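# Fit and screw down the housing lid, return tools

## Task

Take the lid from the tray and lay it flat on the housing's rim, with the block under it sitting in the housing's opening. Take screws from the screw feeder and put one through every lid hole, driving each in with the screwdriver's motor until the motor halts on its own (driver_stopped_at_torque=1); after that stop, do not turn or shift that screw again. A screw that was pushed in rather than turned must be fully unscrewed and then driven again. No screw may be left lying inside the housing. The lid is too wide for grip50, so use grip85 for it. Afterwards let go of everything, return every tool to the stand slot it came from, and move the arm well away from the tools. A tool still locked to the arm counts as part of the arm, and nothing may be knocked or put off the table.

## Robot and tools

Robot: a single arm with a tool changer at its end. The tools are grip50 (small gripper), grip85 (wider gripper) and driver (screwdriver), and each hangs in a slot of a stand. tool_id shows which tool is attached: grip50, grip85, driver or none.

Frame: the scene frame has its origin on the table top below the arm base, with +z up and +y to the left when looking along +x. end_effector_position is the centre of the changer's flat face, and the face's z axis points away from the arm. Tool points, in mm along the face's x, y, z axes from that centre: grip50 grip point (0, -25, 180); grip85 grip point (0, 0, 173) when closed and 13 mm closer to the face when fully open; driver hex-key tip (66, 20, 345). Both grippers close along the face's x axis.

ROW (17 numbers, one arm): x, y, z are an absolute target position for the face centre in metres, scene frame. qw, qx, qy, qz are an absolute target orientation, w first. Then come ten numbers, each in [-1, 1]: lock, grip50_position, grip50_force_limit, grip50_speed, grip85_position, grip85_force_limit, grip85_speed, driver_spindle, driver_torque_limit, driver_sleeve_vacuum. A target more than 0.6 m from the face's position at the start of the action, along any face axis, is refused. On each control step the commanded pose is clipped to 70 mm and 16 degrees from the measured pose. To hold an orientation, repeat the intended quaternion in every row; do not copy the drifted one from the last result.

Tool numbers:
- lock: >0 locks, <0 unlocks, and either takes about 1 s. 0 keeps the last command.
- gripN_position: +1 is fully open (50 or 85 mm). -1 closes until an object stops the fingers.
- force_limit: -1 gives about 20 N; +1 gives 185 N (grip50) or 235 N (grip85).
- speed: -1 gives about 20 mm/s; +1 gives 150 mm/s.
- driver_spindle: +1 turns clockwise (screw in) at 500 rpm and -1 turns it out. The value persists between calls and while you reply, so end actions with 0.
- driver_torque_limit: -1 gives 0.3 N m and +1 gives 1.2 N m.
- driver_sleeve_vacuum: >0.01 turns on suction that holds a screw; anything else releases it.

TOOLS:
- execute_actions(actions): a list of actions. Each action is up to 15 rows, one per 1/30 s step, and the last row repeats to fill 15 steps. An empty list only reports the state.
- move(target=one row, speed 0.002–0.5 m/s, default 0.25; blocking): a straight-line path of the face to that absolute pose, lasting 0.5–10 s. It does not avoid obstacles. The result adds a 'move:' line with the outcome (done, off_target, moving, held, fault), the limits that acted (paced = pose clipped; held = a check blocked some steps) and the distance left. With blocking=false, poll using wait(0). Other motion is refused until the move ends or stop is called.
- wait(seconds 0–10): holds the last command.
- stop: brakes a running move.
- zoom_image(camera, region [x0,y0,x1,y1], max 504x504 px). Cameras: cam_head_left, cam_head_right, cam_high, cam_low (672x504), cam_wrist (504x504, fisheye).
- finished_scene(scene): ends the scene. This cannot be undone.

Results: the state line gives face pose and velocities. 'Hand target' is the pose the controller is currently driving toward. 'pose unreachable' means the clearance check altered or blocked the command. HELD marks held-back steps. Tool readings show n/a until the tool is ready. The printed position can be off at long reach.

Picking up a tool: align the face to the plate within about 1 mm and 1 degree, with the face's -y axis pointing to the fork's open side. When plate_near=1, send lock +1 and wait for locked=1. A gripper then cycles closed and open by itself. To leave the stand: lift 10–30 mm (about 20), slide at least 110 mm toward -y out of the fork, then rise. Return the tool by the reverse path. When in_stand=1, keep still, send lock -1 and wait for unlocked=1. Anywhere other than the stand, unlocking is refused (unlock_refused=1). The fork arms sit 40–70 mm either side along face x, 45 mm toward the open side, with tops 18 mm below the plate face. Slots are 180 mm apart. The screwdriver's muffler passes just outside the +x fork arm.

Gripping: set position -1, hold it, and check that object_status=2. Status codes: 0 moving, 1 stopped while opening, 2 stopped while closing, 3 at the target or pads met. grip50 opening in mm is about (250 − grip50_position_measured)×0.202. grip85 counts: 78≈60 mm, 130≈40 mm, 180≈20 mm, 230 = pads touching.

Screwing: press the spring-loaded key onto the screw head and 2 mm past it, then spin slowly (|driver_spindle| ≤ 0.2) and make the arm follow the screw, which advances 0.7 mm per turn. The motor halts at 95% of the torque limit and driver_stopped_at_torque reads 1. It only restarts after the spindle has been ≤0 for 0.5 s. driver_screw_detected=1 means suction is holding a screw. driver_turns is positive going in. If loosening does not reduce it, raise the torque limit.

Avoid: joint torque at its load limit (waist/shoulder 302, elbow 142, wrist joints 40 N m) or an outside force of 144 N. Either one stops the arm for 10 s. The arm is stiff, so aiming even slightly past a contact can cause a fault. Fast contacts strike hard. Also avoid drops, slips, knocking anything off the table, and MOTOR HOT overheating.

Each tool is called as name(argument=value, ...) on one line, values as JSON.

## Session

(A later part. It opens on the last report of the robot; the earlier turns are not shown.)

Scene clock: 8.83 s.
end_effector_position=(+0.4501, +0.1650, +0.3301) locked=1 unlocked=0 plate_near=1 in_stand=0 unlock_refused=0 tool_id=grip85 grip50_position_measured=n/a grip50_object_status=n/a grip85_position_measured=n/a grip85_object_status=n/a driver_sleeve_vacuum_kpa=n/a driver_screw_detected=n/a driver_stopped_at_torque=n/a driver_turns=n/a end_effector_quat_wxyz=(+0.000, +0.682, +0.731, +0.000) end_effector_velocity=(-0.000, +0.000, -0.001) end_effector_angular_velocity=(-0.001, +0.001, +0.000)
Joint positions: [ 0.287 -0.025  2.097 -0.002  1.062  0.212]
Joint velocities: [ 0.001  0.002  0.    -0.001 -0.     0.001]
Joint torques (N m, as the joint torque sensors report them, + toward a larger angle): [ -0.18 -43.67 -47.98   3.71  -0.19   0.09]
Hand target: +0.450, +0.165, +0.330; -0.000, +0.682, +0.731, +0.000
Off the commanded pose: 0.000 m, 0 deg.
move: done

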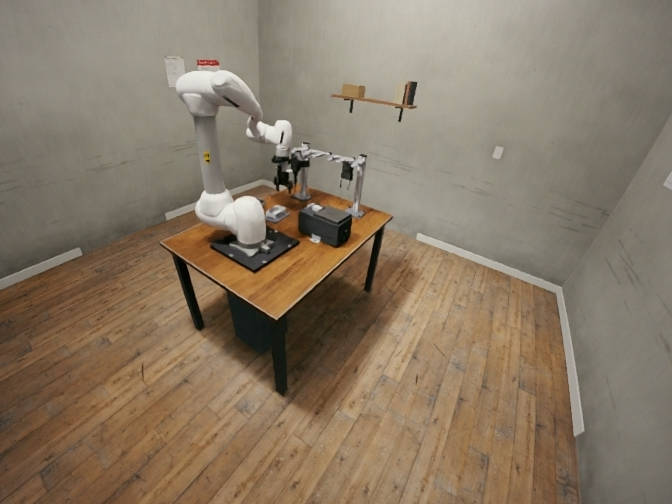

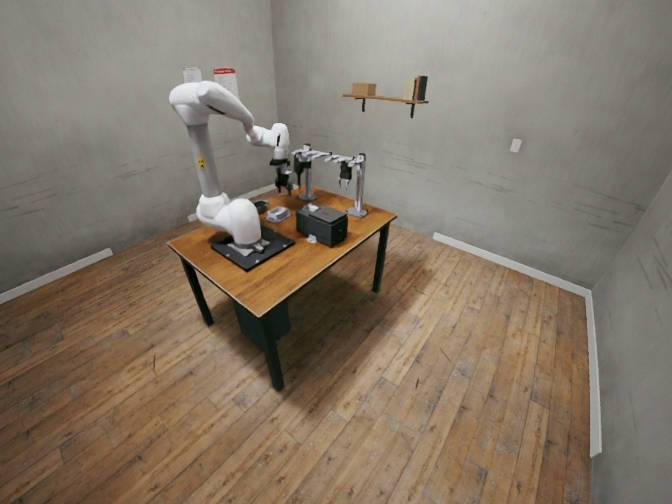

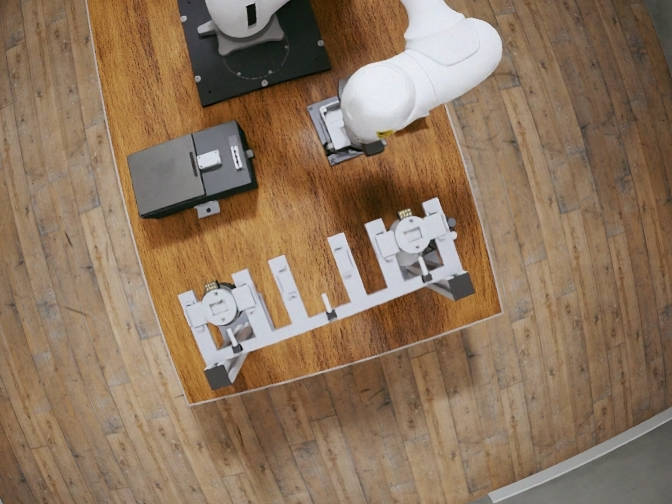

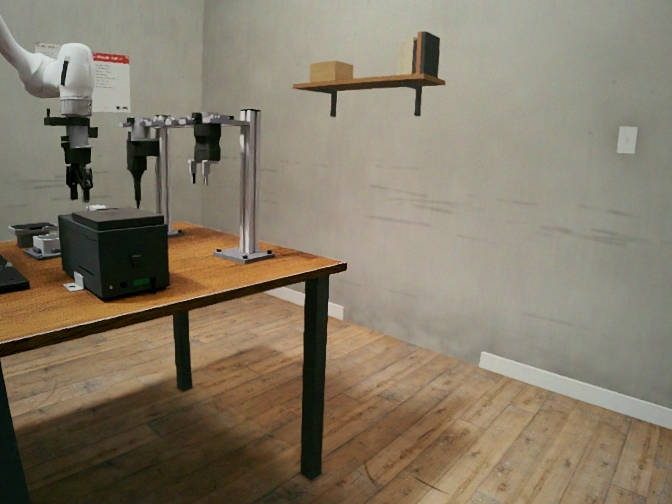

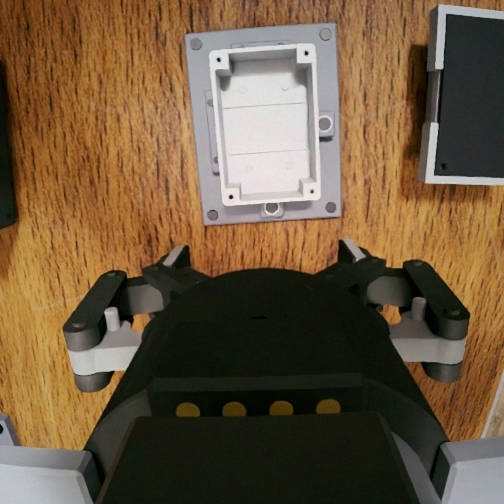

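zoom_image(camera="cam_wrist", region=[180,30,360,210])

Region (180, 30, 360, 210) of cam_wrist's 504x504 image, scaled by 2.800, with more detail than that image has.

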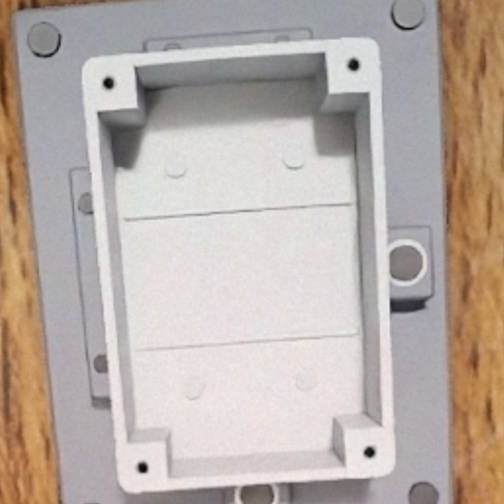

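move(target=[0.42,0.337,0.33,0,0.6820,0.7314,0,0,0,0,0,1,-0.5,0,0,0,-1], speed=0.3)

zoom_image(camera="cam_wrist", region=[180,30,360,210])

Scene clock: 10.50 s.
end_effector_position=(+0.4198, +0.3370, +0.3300) locked=1 unlocked=0 plate_near=1 in_stand=0 unlock_refused=0 tool_id=grip85 grip50_position_measured=n/a grip50_object_status=n/a grip85_position_measured=3 grip85_object_status=3 driver_sleeve_vacuum_kpa=n/a driver_screw_detected=n/a driver_stopped_at_torque=n/a driver_turns=n/a end_effector_quat_wxyz=(-0.000, +0.682, +0.731, +0.000) end_effector_velocity=(-0.000, +0.000, -0.000) end_effector_angular_velocity=(-0.000, +0.001, -0.000)
Joint positions: [ 0.622  0.071  1.999 -0.004  1.066  0.548]
Joint velocities: [ 0.001  0.    -0.     0.     0.     0.001]
Joint torques (N m, as the joint torque sensors report them, + toward a larger angle): [  0.35 -55.14 -47.29   3.89  -0.16  -0.07]
Hand target: +0.420, +0.337, +0.330; -0.000, +0.682, +0.731, +0.000
Off the commanded pose: 0.000 m, 0 deg.
move: done

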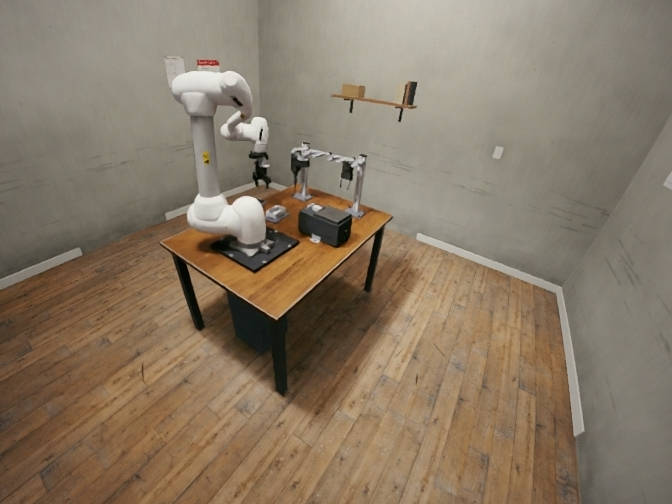

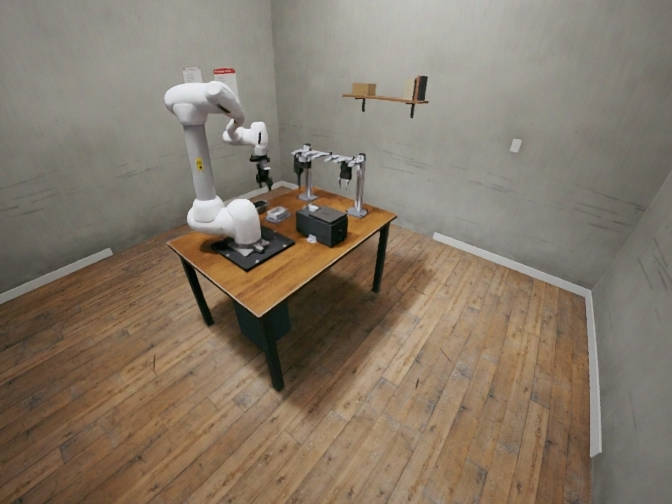

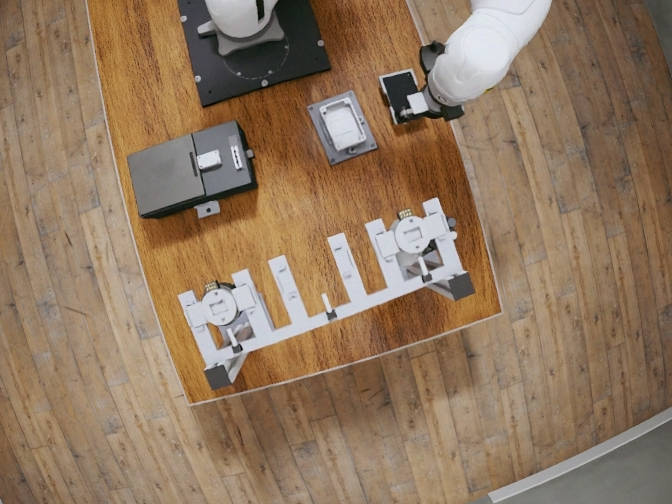

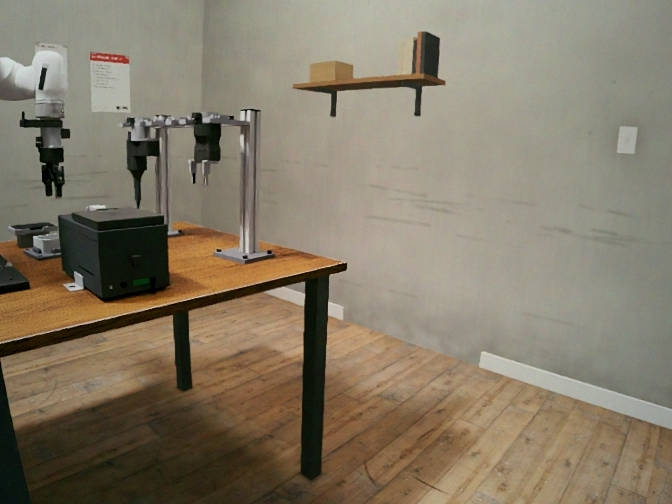

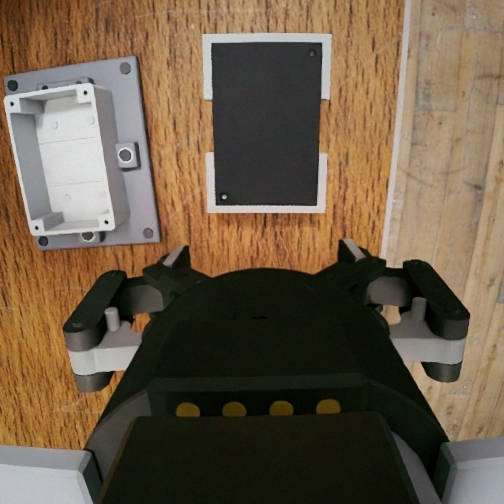

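Region (180, 30, 360, 210) of cam_wrist's 504x504 image, scaled by 2.800, with more detail than that image has.

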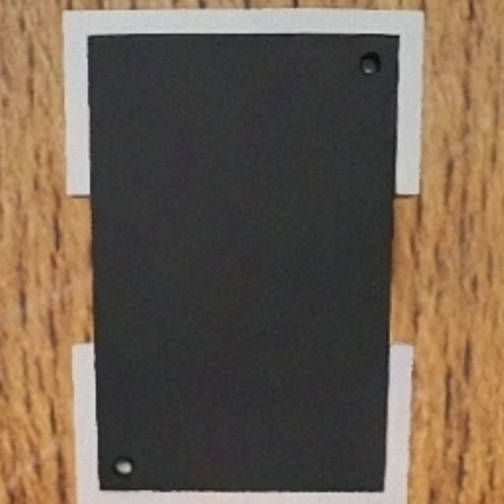

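move(target=[0.3492,0.3361,0.252,0,0.6947,0.7193,0,0,0,0,0,1,-0.5,0,0,0,-1], speed=0.2)

zoom_image(camera="cam_wrist", region=[150,120,390,290])

Scene clock: 11.83 s.
end_effector_position=(+0.3493, +0.3362, +0.2520) locked=1 unlocked=0 plate_near=1 in_stand=0 unlock_refused=0 tool_id=grip85 grip50_position_measured=n/a grip50_object_status=n/a grip85_position_measured=3 grip85_object_status=3 driver_sleeve_vacuum_kpa=n/a driver_screw_detected=n/a driver_stopped_at_torque=n/a driver_turns=n/a end_effector_quat_wxyz=(-0.000, +0.695, +0.719, +0.000) end_effector_velocity=(-0.000, -0.000, -0.001) end_effector_angular_velocity=(-0.001, +0.001, -0.001)
Joint positions: [ 0.704  0.069  2.17  -0.005  0.897  0.667]
Joint velocities: [ 0.     0.001  0.001 -0.     0.     0.001]
Joint torques (N m, as the joint torque sensors report them, + toward a larger angle): [  0.13 -49.57 -43.12   3.49  -0.15  -0.37]
Hand target: +0.349, +0.336, +0.252; -0.000, +0.695, +0.719, +0.000
Off the commanded pose: 0.000 m, 0 deg.
move: done

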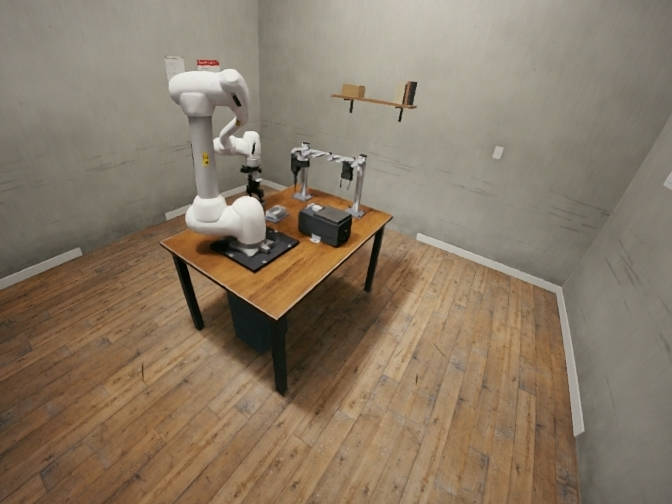

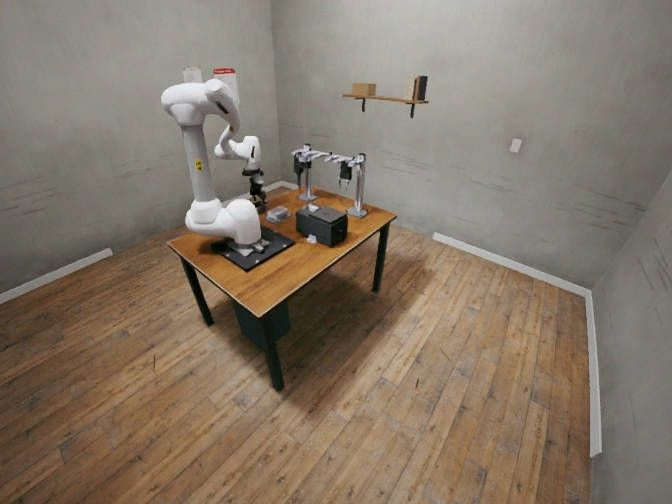

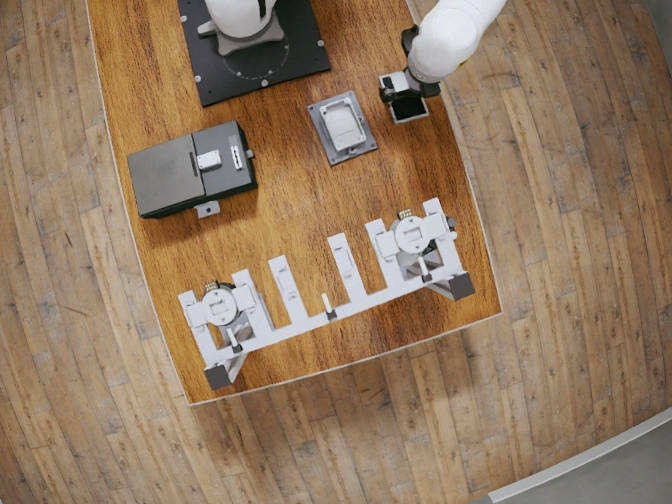

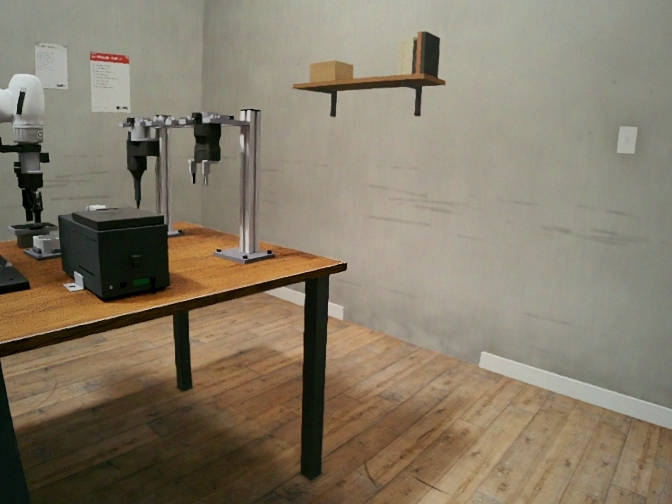

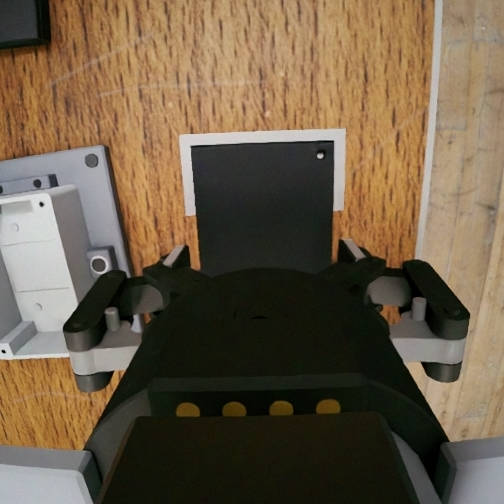

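Region (150, 120, 390, 290) of cam_wrist's 504x504 image, scaled by 2.100, with more detail than that image has; it fills the top 357 rows of this view, and the rest is white.

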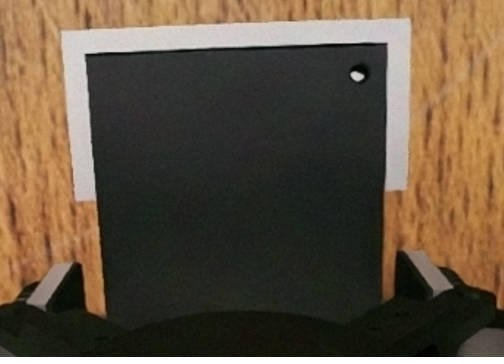

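move(target=[0.3492,0.3372,0.2428,0,0.6947,0.7193,0,0,0,0,0,1,-0.5,-1,0,0,-1], speed=0.03)

zoom_image(camera="cam_wrist", region=[150,120,390,290])

zoom_image(camera="cam_low", region=[0,190,80,270])

Scene clock: 12.80 s.
end_effector_position=(+0.3492, +0.3372, +0.2428) locked=1 unlocked=0 plate_near=1 in_stand=0 unlock_refused=0 tool_id=grip85 grip50_position_measured=n/a grip50_object_status=n/a grip85_position_measured=3 grip85_object_status=3 driver_sleeve_vacuum_kpa=n/a driver_screw_detected=n/a driver_stopped_at_torque=n/a driver_turns=n/a end_effector_quat_wxyz=(-0.000, +0.695, +0.719, +0.000) end_effector_velocity=(-0.000, +0.000, -0.000) end_effector_angular_velocity=(-0.000, -0.000, -0.001)
Joint positions: [ 0.706  0.081  2.177 -0.005  0.878  0.669]
Joint velocities: [ 0.     0.     0.    -0.    -0.001  0.001]
Joint torques (N m, as the joint torque sensors report them, + toward a larger angle): [ -0.35 -50.78 -41.8    3.27  -0.21   0.06]
Hand target: +0.349, +0.337, +0.243; -0.000, +0.695, +0.719, +0.000
Off the commanded pose: 0.000 m, 0 deg.
move: done

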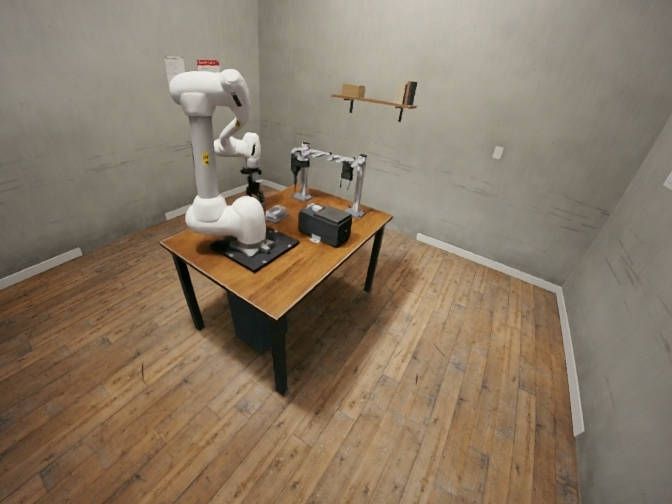

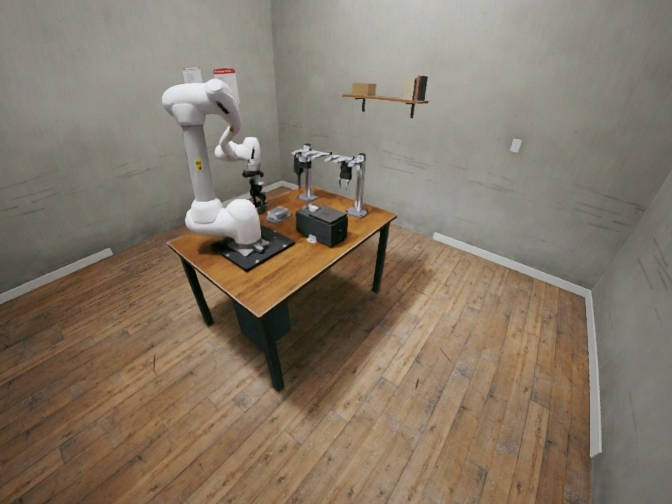

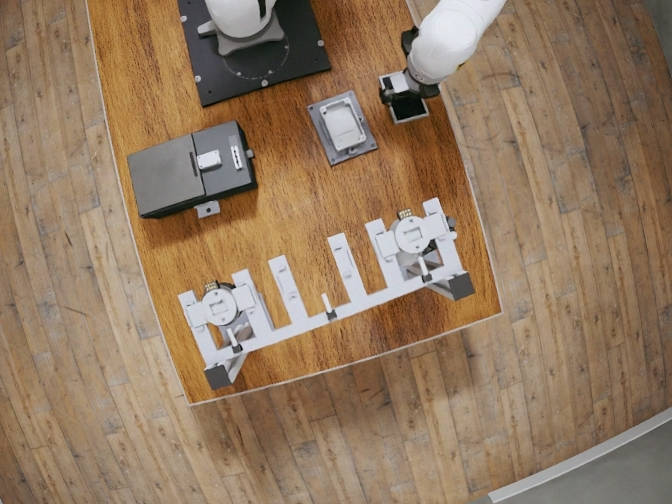

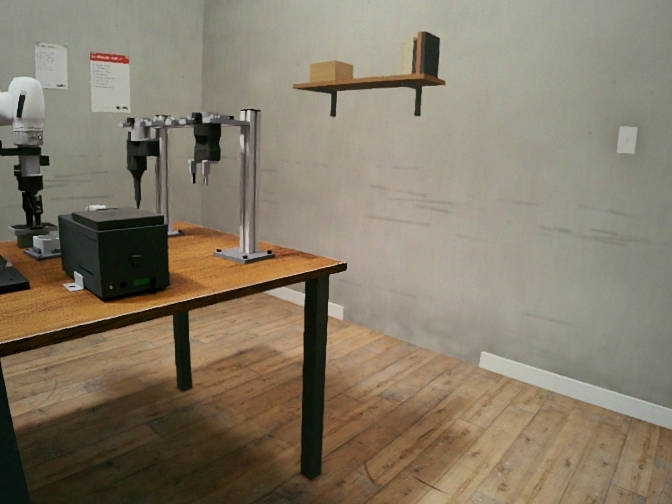

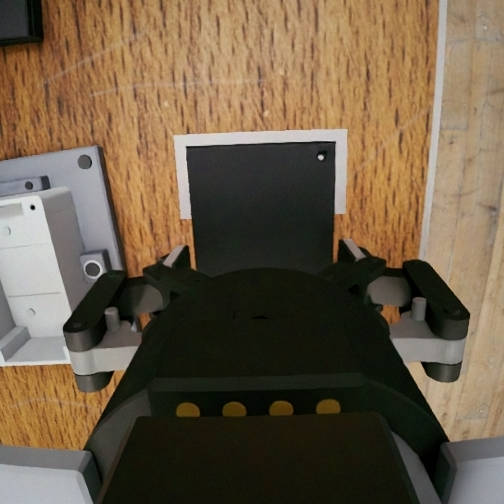

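Region (150, 120, 390, 290) of cam_wrist's 504x504 image, scaled by 2.100, with more detail than that image has; it fills the top 357 rows of this view, and the rest is white.

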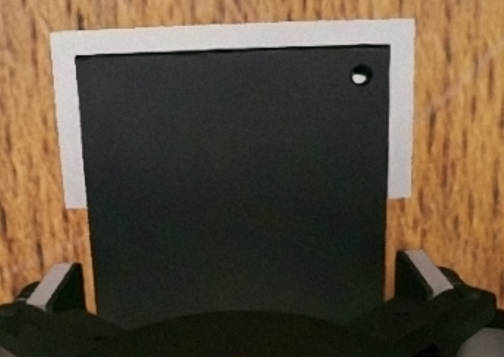

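Region (0, 190, 80, 270) of cam_low's 672x504 image, scaled by 6.300, with more detail than that image has.

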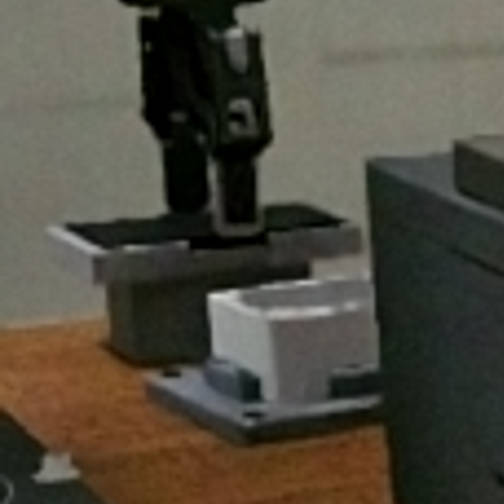

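zoom_image(camera="cam_low", region=[15,212,55,242])

zoom_image(camera="cam_head_right", region=[245,185,285,220])

Region (15, 212, 55, 242) of cam_low's 672x504 image, scaled by 12.600, with more detail than that image has; it fills the top 378 rows of this view, and the rest is white.

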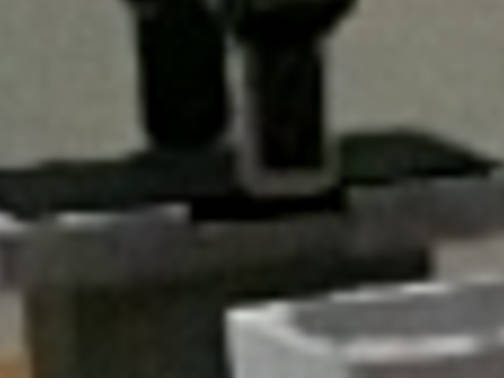

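Region (245, 185, 285, 220) of cam_head_right's 672x504 image, scaled by 12.600, with more detail than that image has; it fills the top 441 rows of this view, and the rest is white.

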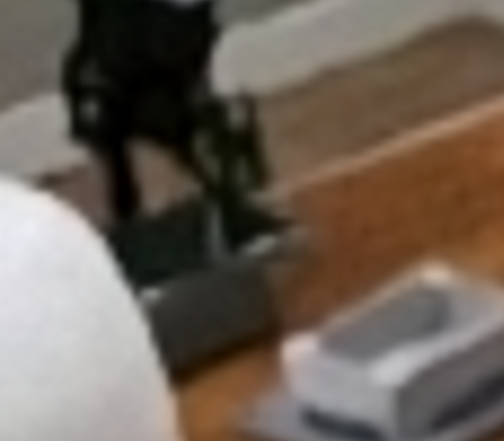

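move(target=[0.3467,0.3371,0.2404,0,0.6947,0.7193,0,0,0,0,0,1,-0.5,-1,0,0,-1], speed=0.02)

zoom_image(camera="cam_low", region=[15,212,55,242])

Scene clock: 13.90 s.
end_effector_position=(+0.3467, +0.3371, +0.2404) locked=1 unlocked=0 plate_near=1 in_stand=0 unlock_refused=0 tool_id=grip85 grip50_position_measured=n/a grip50_object_status=n/a grip85_position_measured=3 grip85_object_status=3 driver_sleeve_vacuum_kpa=n/a driver_screw_detected=n/a driver_stopped_at_torque=n/a driver_turns=n/a end_effector_quat_wxyz=(-0.000, +0.695, +0.719, +0.000) end_effector_velocity=(-0.000, +0.000, -0.000) end_effector_angular_velocity=(-0.000, -0.000, -0.000)
Joint positions: [ 0.709  0.081  2.183 -0.005  0.872  0.672]
Joint velocities: [ 0.001  0.     0.    -0.    -0.     0.001]
Joint torques (N m, as the joint torque sensors report them, + toward a larger angle): [ -1.74 -50.82 -42.34   3.36  -0.24  -0.11]
Hand target: +0.347, +0.337, +0.240; -0.000, +0.695, +0.719, +0.000
Off the commanded pose: 0.000 m, 0 deg.
move: done

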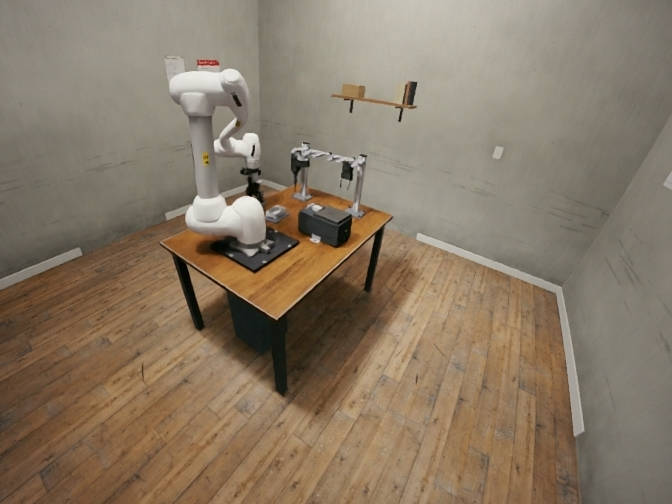

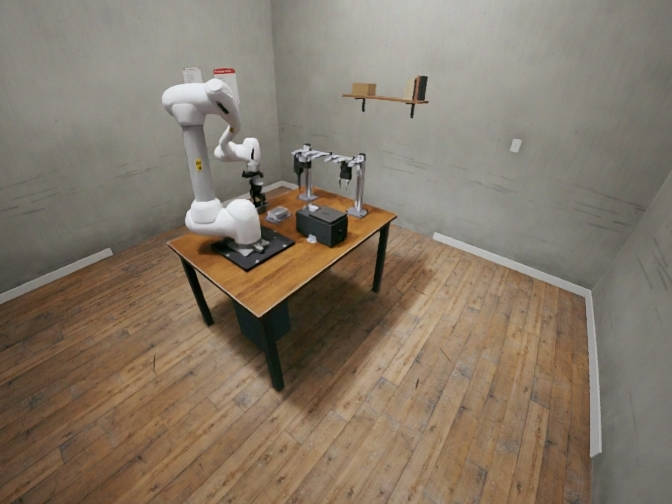

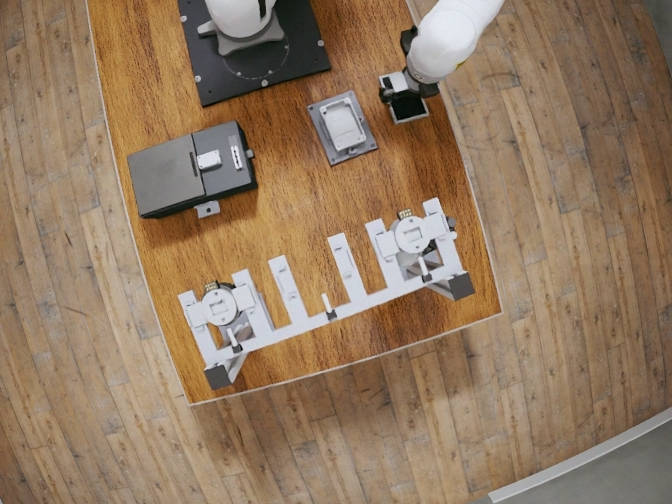

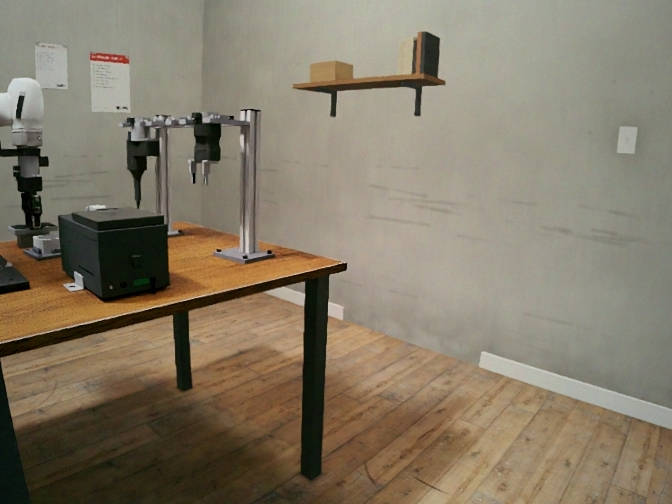

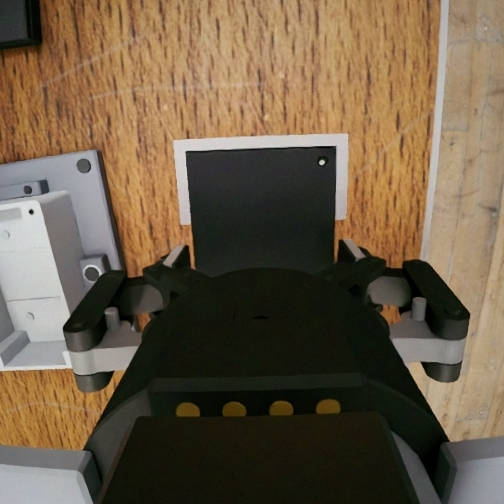

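Region (15, 212, 55, 242) of cam_low's 672x504 image, scaled by 12.600, with more detail than that image has; it fills the top 378 rows of this view, and the rest is white.

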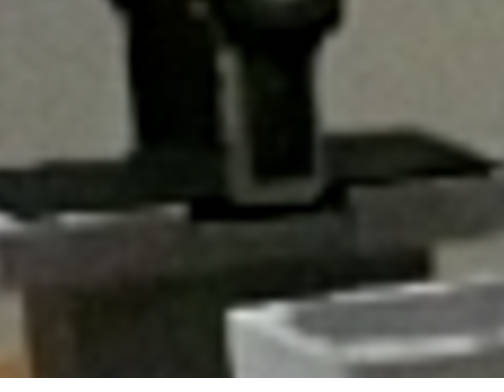

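move(target=[0.3467,0.3371,0.2399,0,0.6947,0.7193,0,0,0,0,0,-1,-0.5,-1,0,0,-1], speed=0.02)

zoom_image(camera="cam_low", region=[15,212,55,242])

Scene clock: 14.80 s.
end_effector_position=(+0.3467, +0.3371, +0.2401) locked=1 unlocked=0 plate_near=1 in_stand=0 unlock_refused=0 tool_id=grip85 grip50_position_measured=n/a grip50_object_status=n/a grip85_position_measured=24 grip85_object_status=2 driver_sleeve_vacuum_kpa=n/a driver_screw_detected=n/a driver_stopped_at_torque=n/a driver_turns=n/a end_effector_quat_wxyz=(+0.000, +0.695, +0.719, +0.000) end_effector_velocity=(+0.000, +0.000, +0.000) end_effector_angular_velocity=(+0.002, -0.002, +0.000)
Joint positions: [ 0.709  0.082  2.183 -0.005  0.871  0.672]
Joint velocities: [ 0.    -0.     0.     0.001 -0.002 -0.   ]
Joint torques (N m, as the joint torque sensors report them, + toward a larger angle): [ -1.75 -23.56 -28.05   3.15  -6.47   0.05]
Hand target: +0.347, +0.337, +0.240; -0.000, +0.695, +0.719, -0.000
Off the commanded pose: 0.000 m, 0 deg.
move: done

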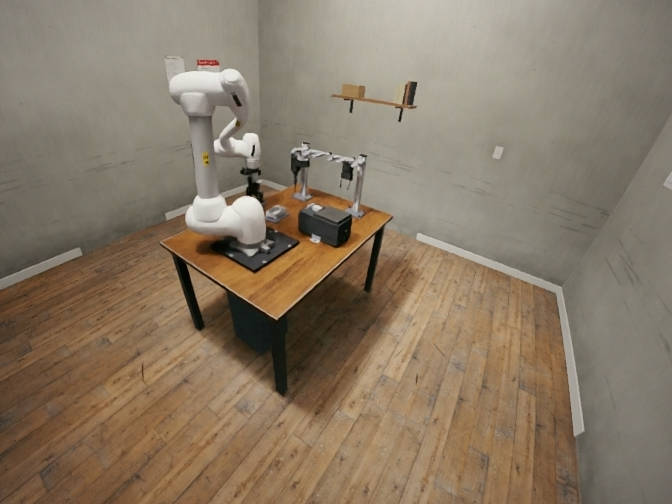

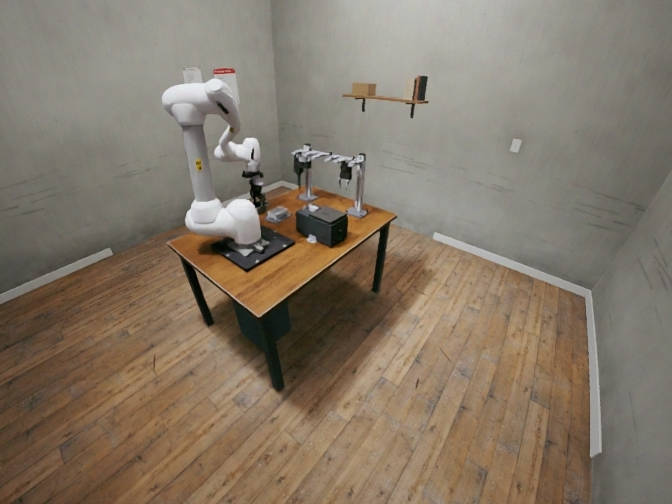

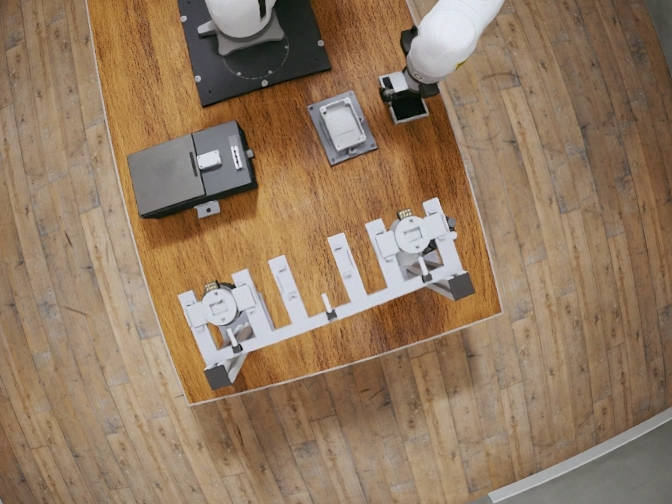

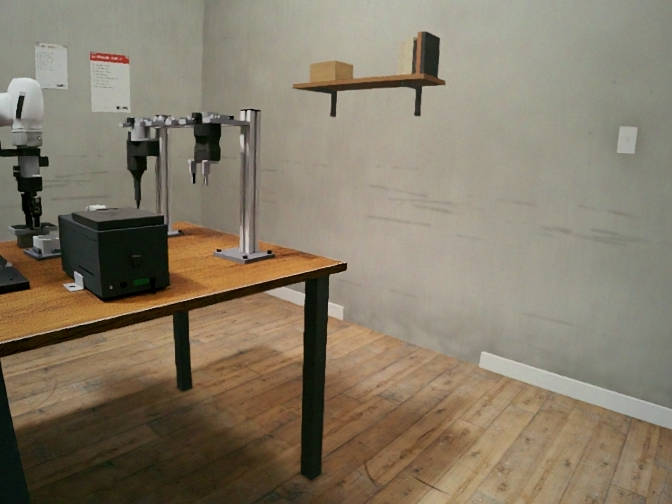

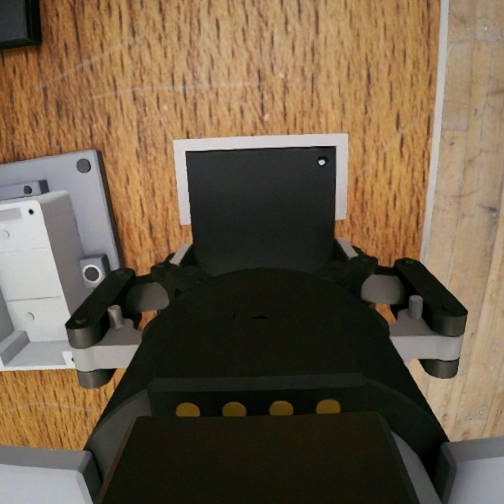

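Region (15, 212, 55, 242) of cam_low's 672x504 image, scaled by 12.600, with more detail than that image has; it fills the top 378 rows of this view, and the rest is white.

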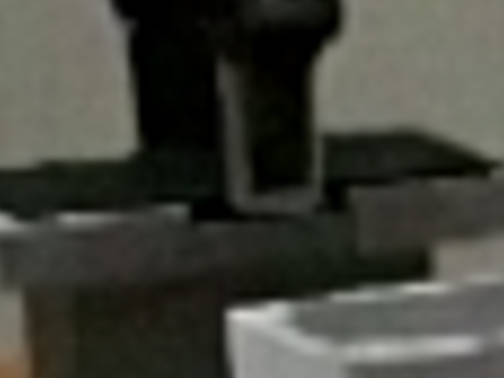

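move(target=[0.3467,0.3371,0.258,0,0.6947,0.7193,0,0,0,0,0,-1,-0.5,-1,0,0,-1], speed=0.05)

zoom_image(camera="cam_low", region=[5,205,60,242])

Scene clock: 15.67 s.
end_effector_position=(+0.3467, +0.3371, +0.2579) locked=1 unlocked=0 plate_near=1 in_stand=0 unlock_refused=0 tool_id=grip85 grip50_position_measured=n/a grip50_object_status=n/a grip85_position_measured=24 grip85_object_status=2 driver_sleeve_vacuum_kpa=n/a driver_screw_detected=n/a driver_stopped_at_torque=n/a driver_turns=n/a end_effector_quat_wxyz=(+0.000, +0.695, +0.719, -0.000) end_effector_velocity=(+0.000, -0.000, +0.001) end_effector_angular_velocity=(+0.000, -0.001, +0.001)
Joint positions: [ 0.71   0.06   2.166 -0.005  0.91   0.672]
Joint velocities: [-0.    -0.001 -0.    -0.001  0.    -0.001]
Joint torques (N m, as the joint torque sensors report them, + toward a larger angle): [ -1.21 -49.44 -44.16   3.51   0.04  -0.2 ]
Hand target: +0.347, +0.337, +0.258; +0.000, +0.695, +0.719, -0.000
Off the commanded pose: 0.000 m, 0 deg.
move: done

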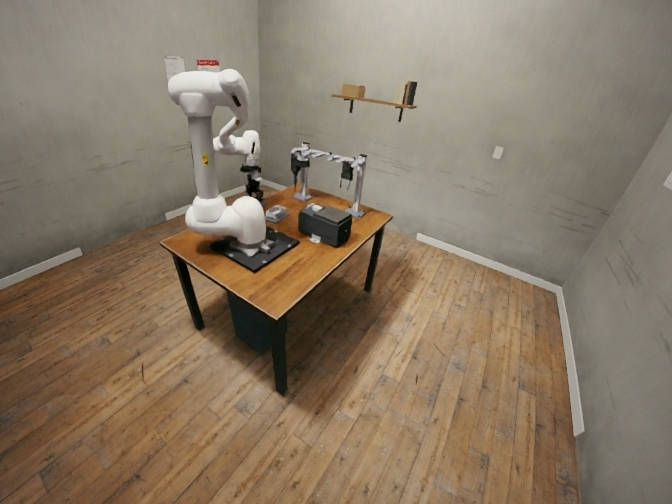

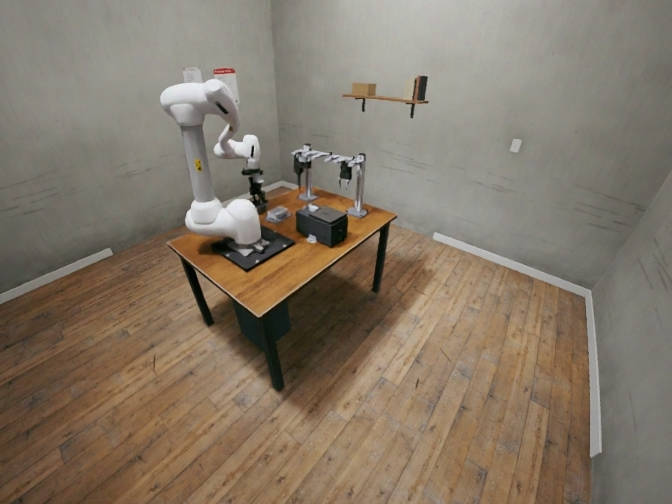

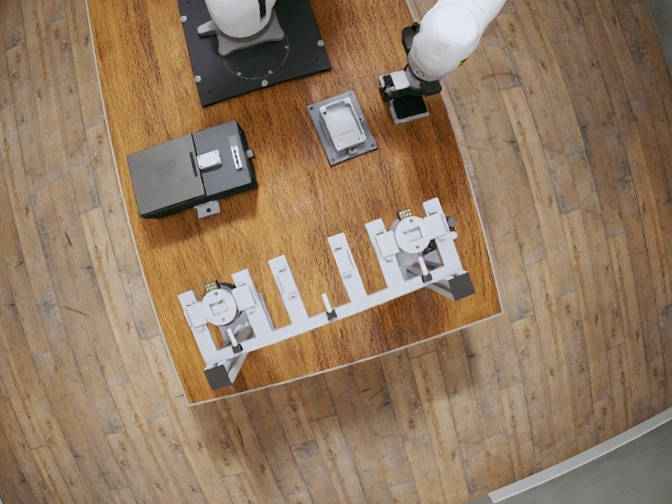

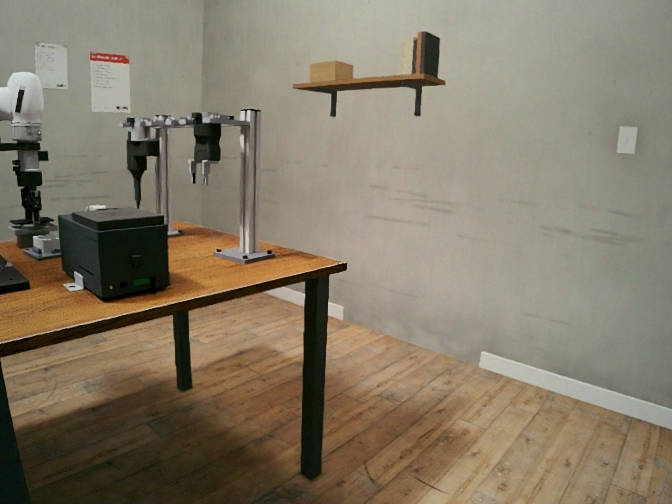

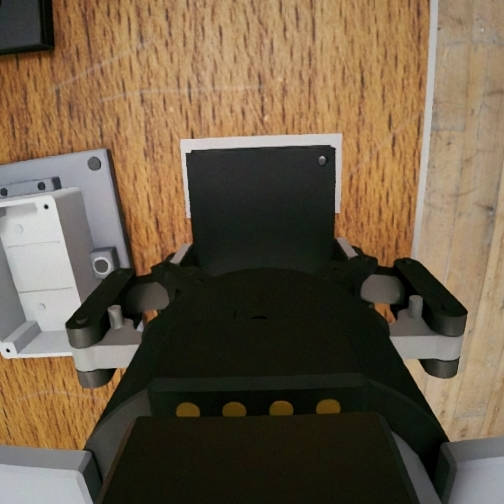

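Region (5, 205, 60, 242) of cam_low's 672x504 image, scaled by 9.164, with more detail than that image has; it fills the top 339 rows of this view, and the rest is white.

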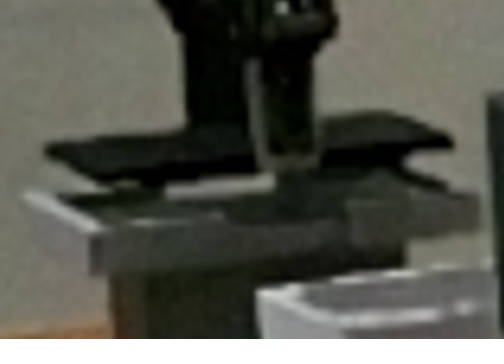

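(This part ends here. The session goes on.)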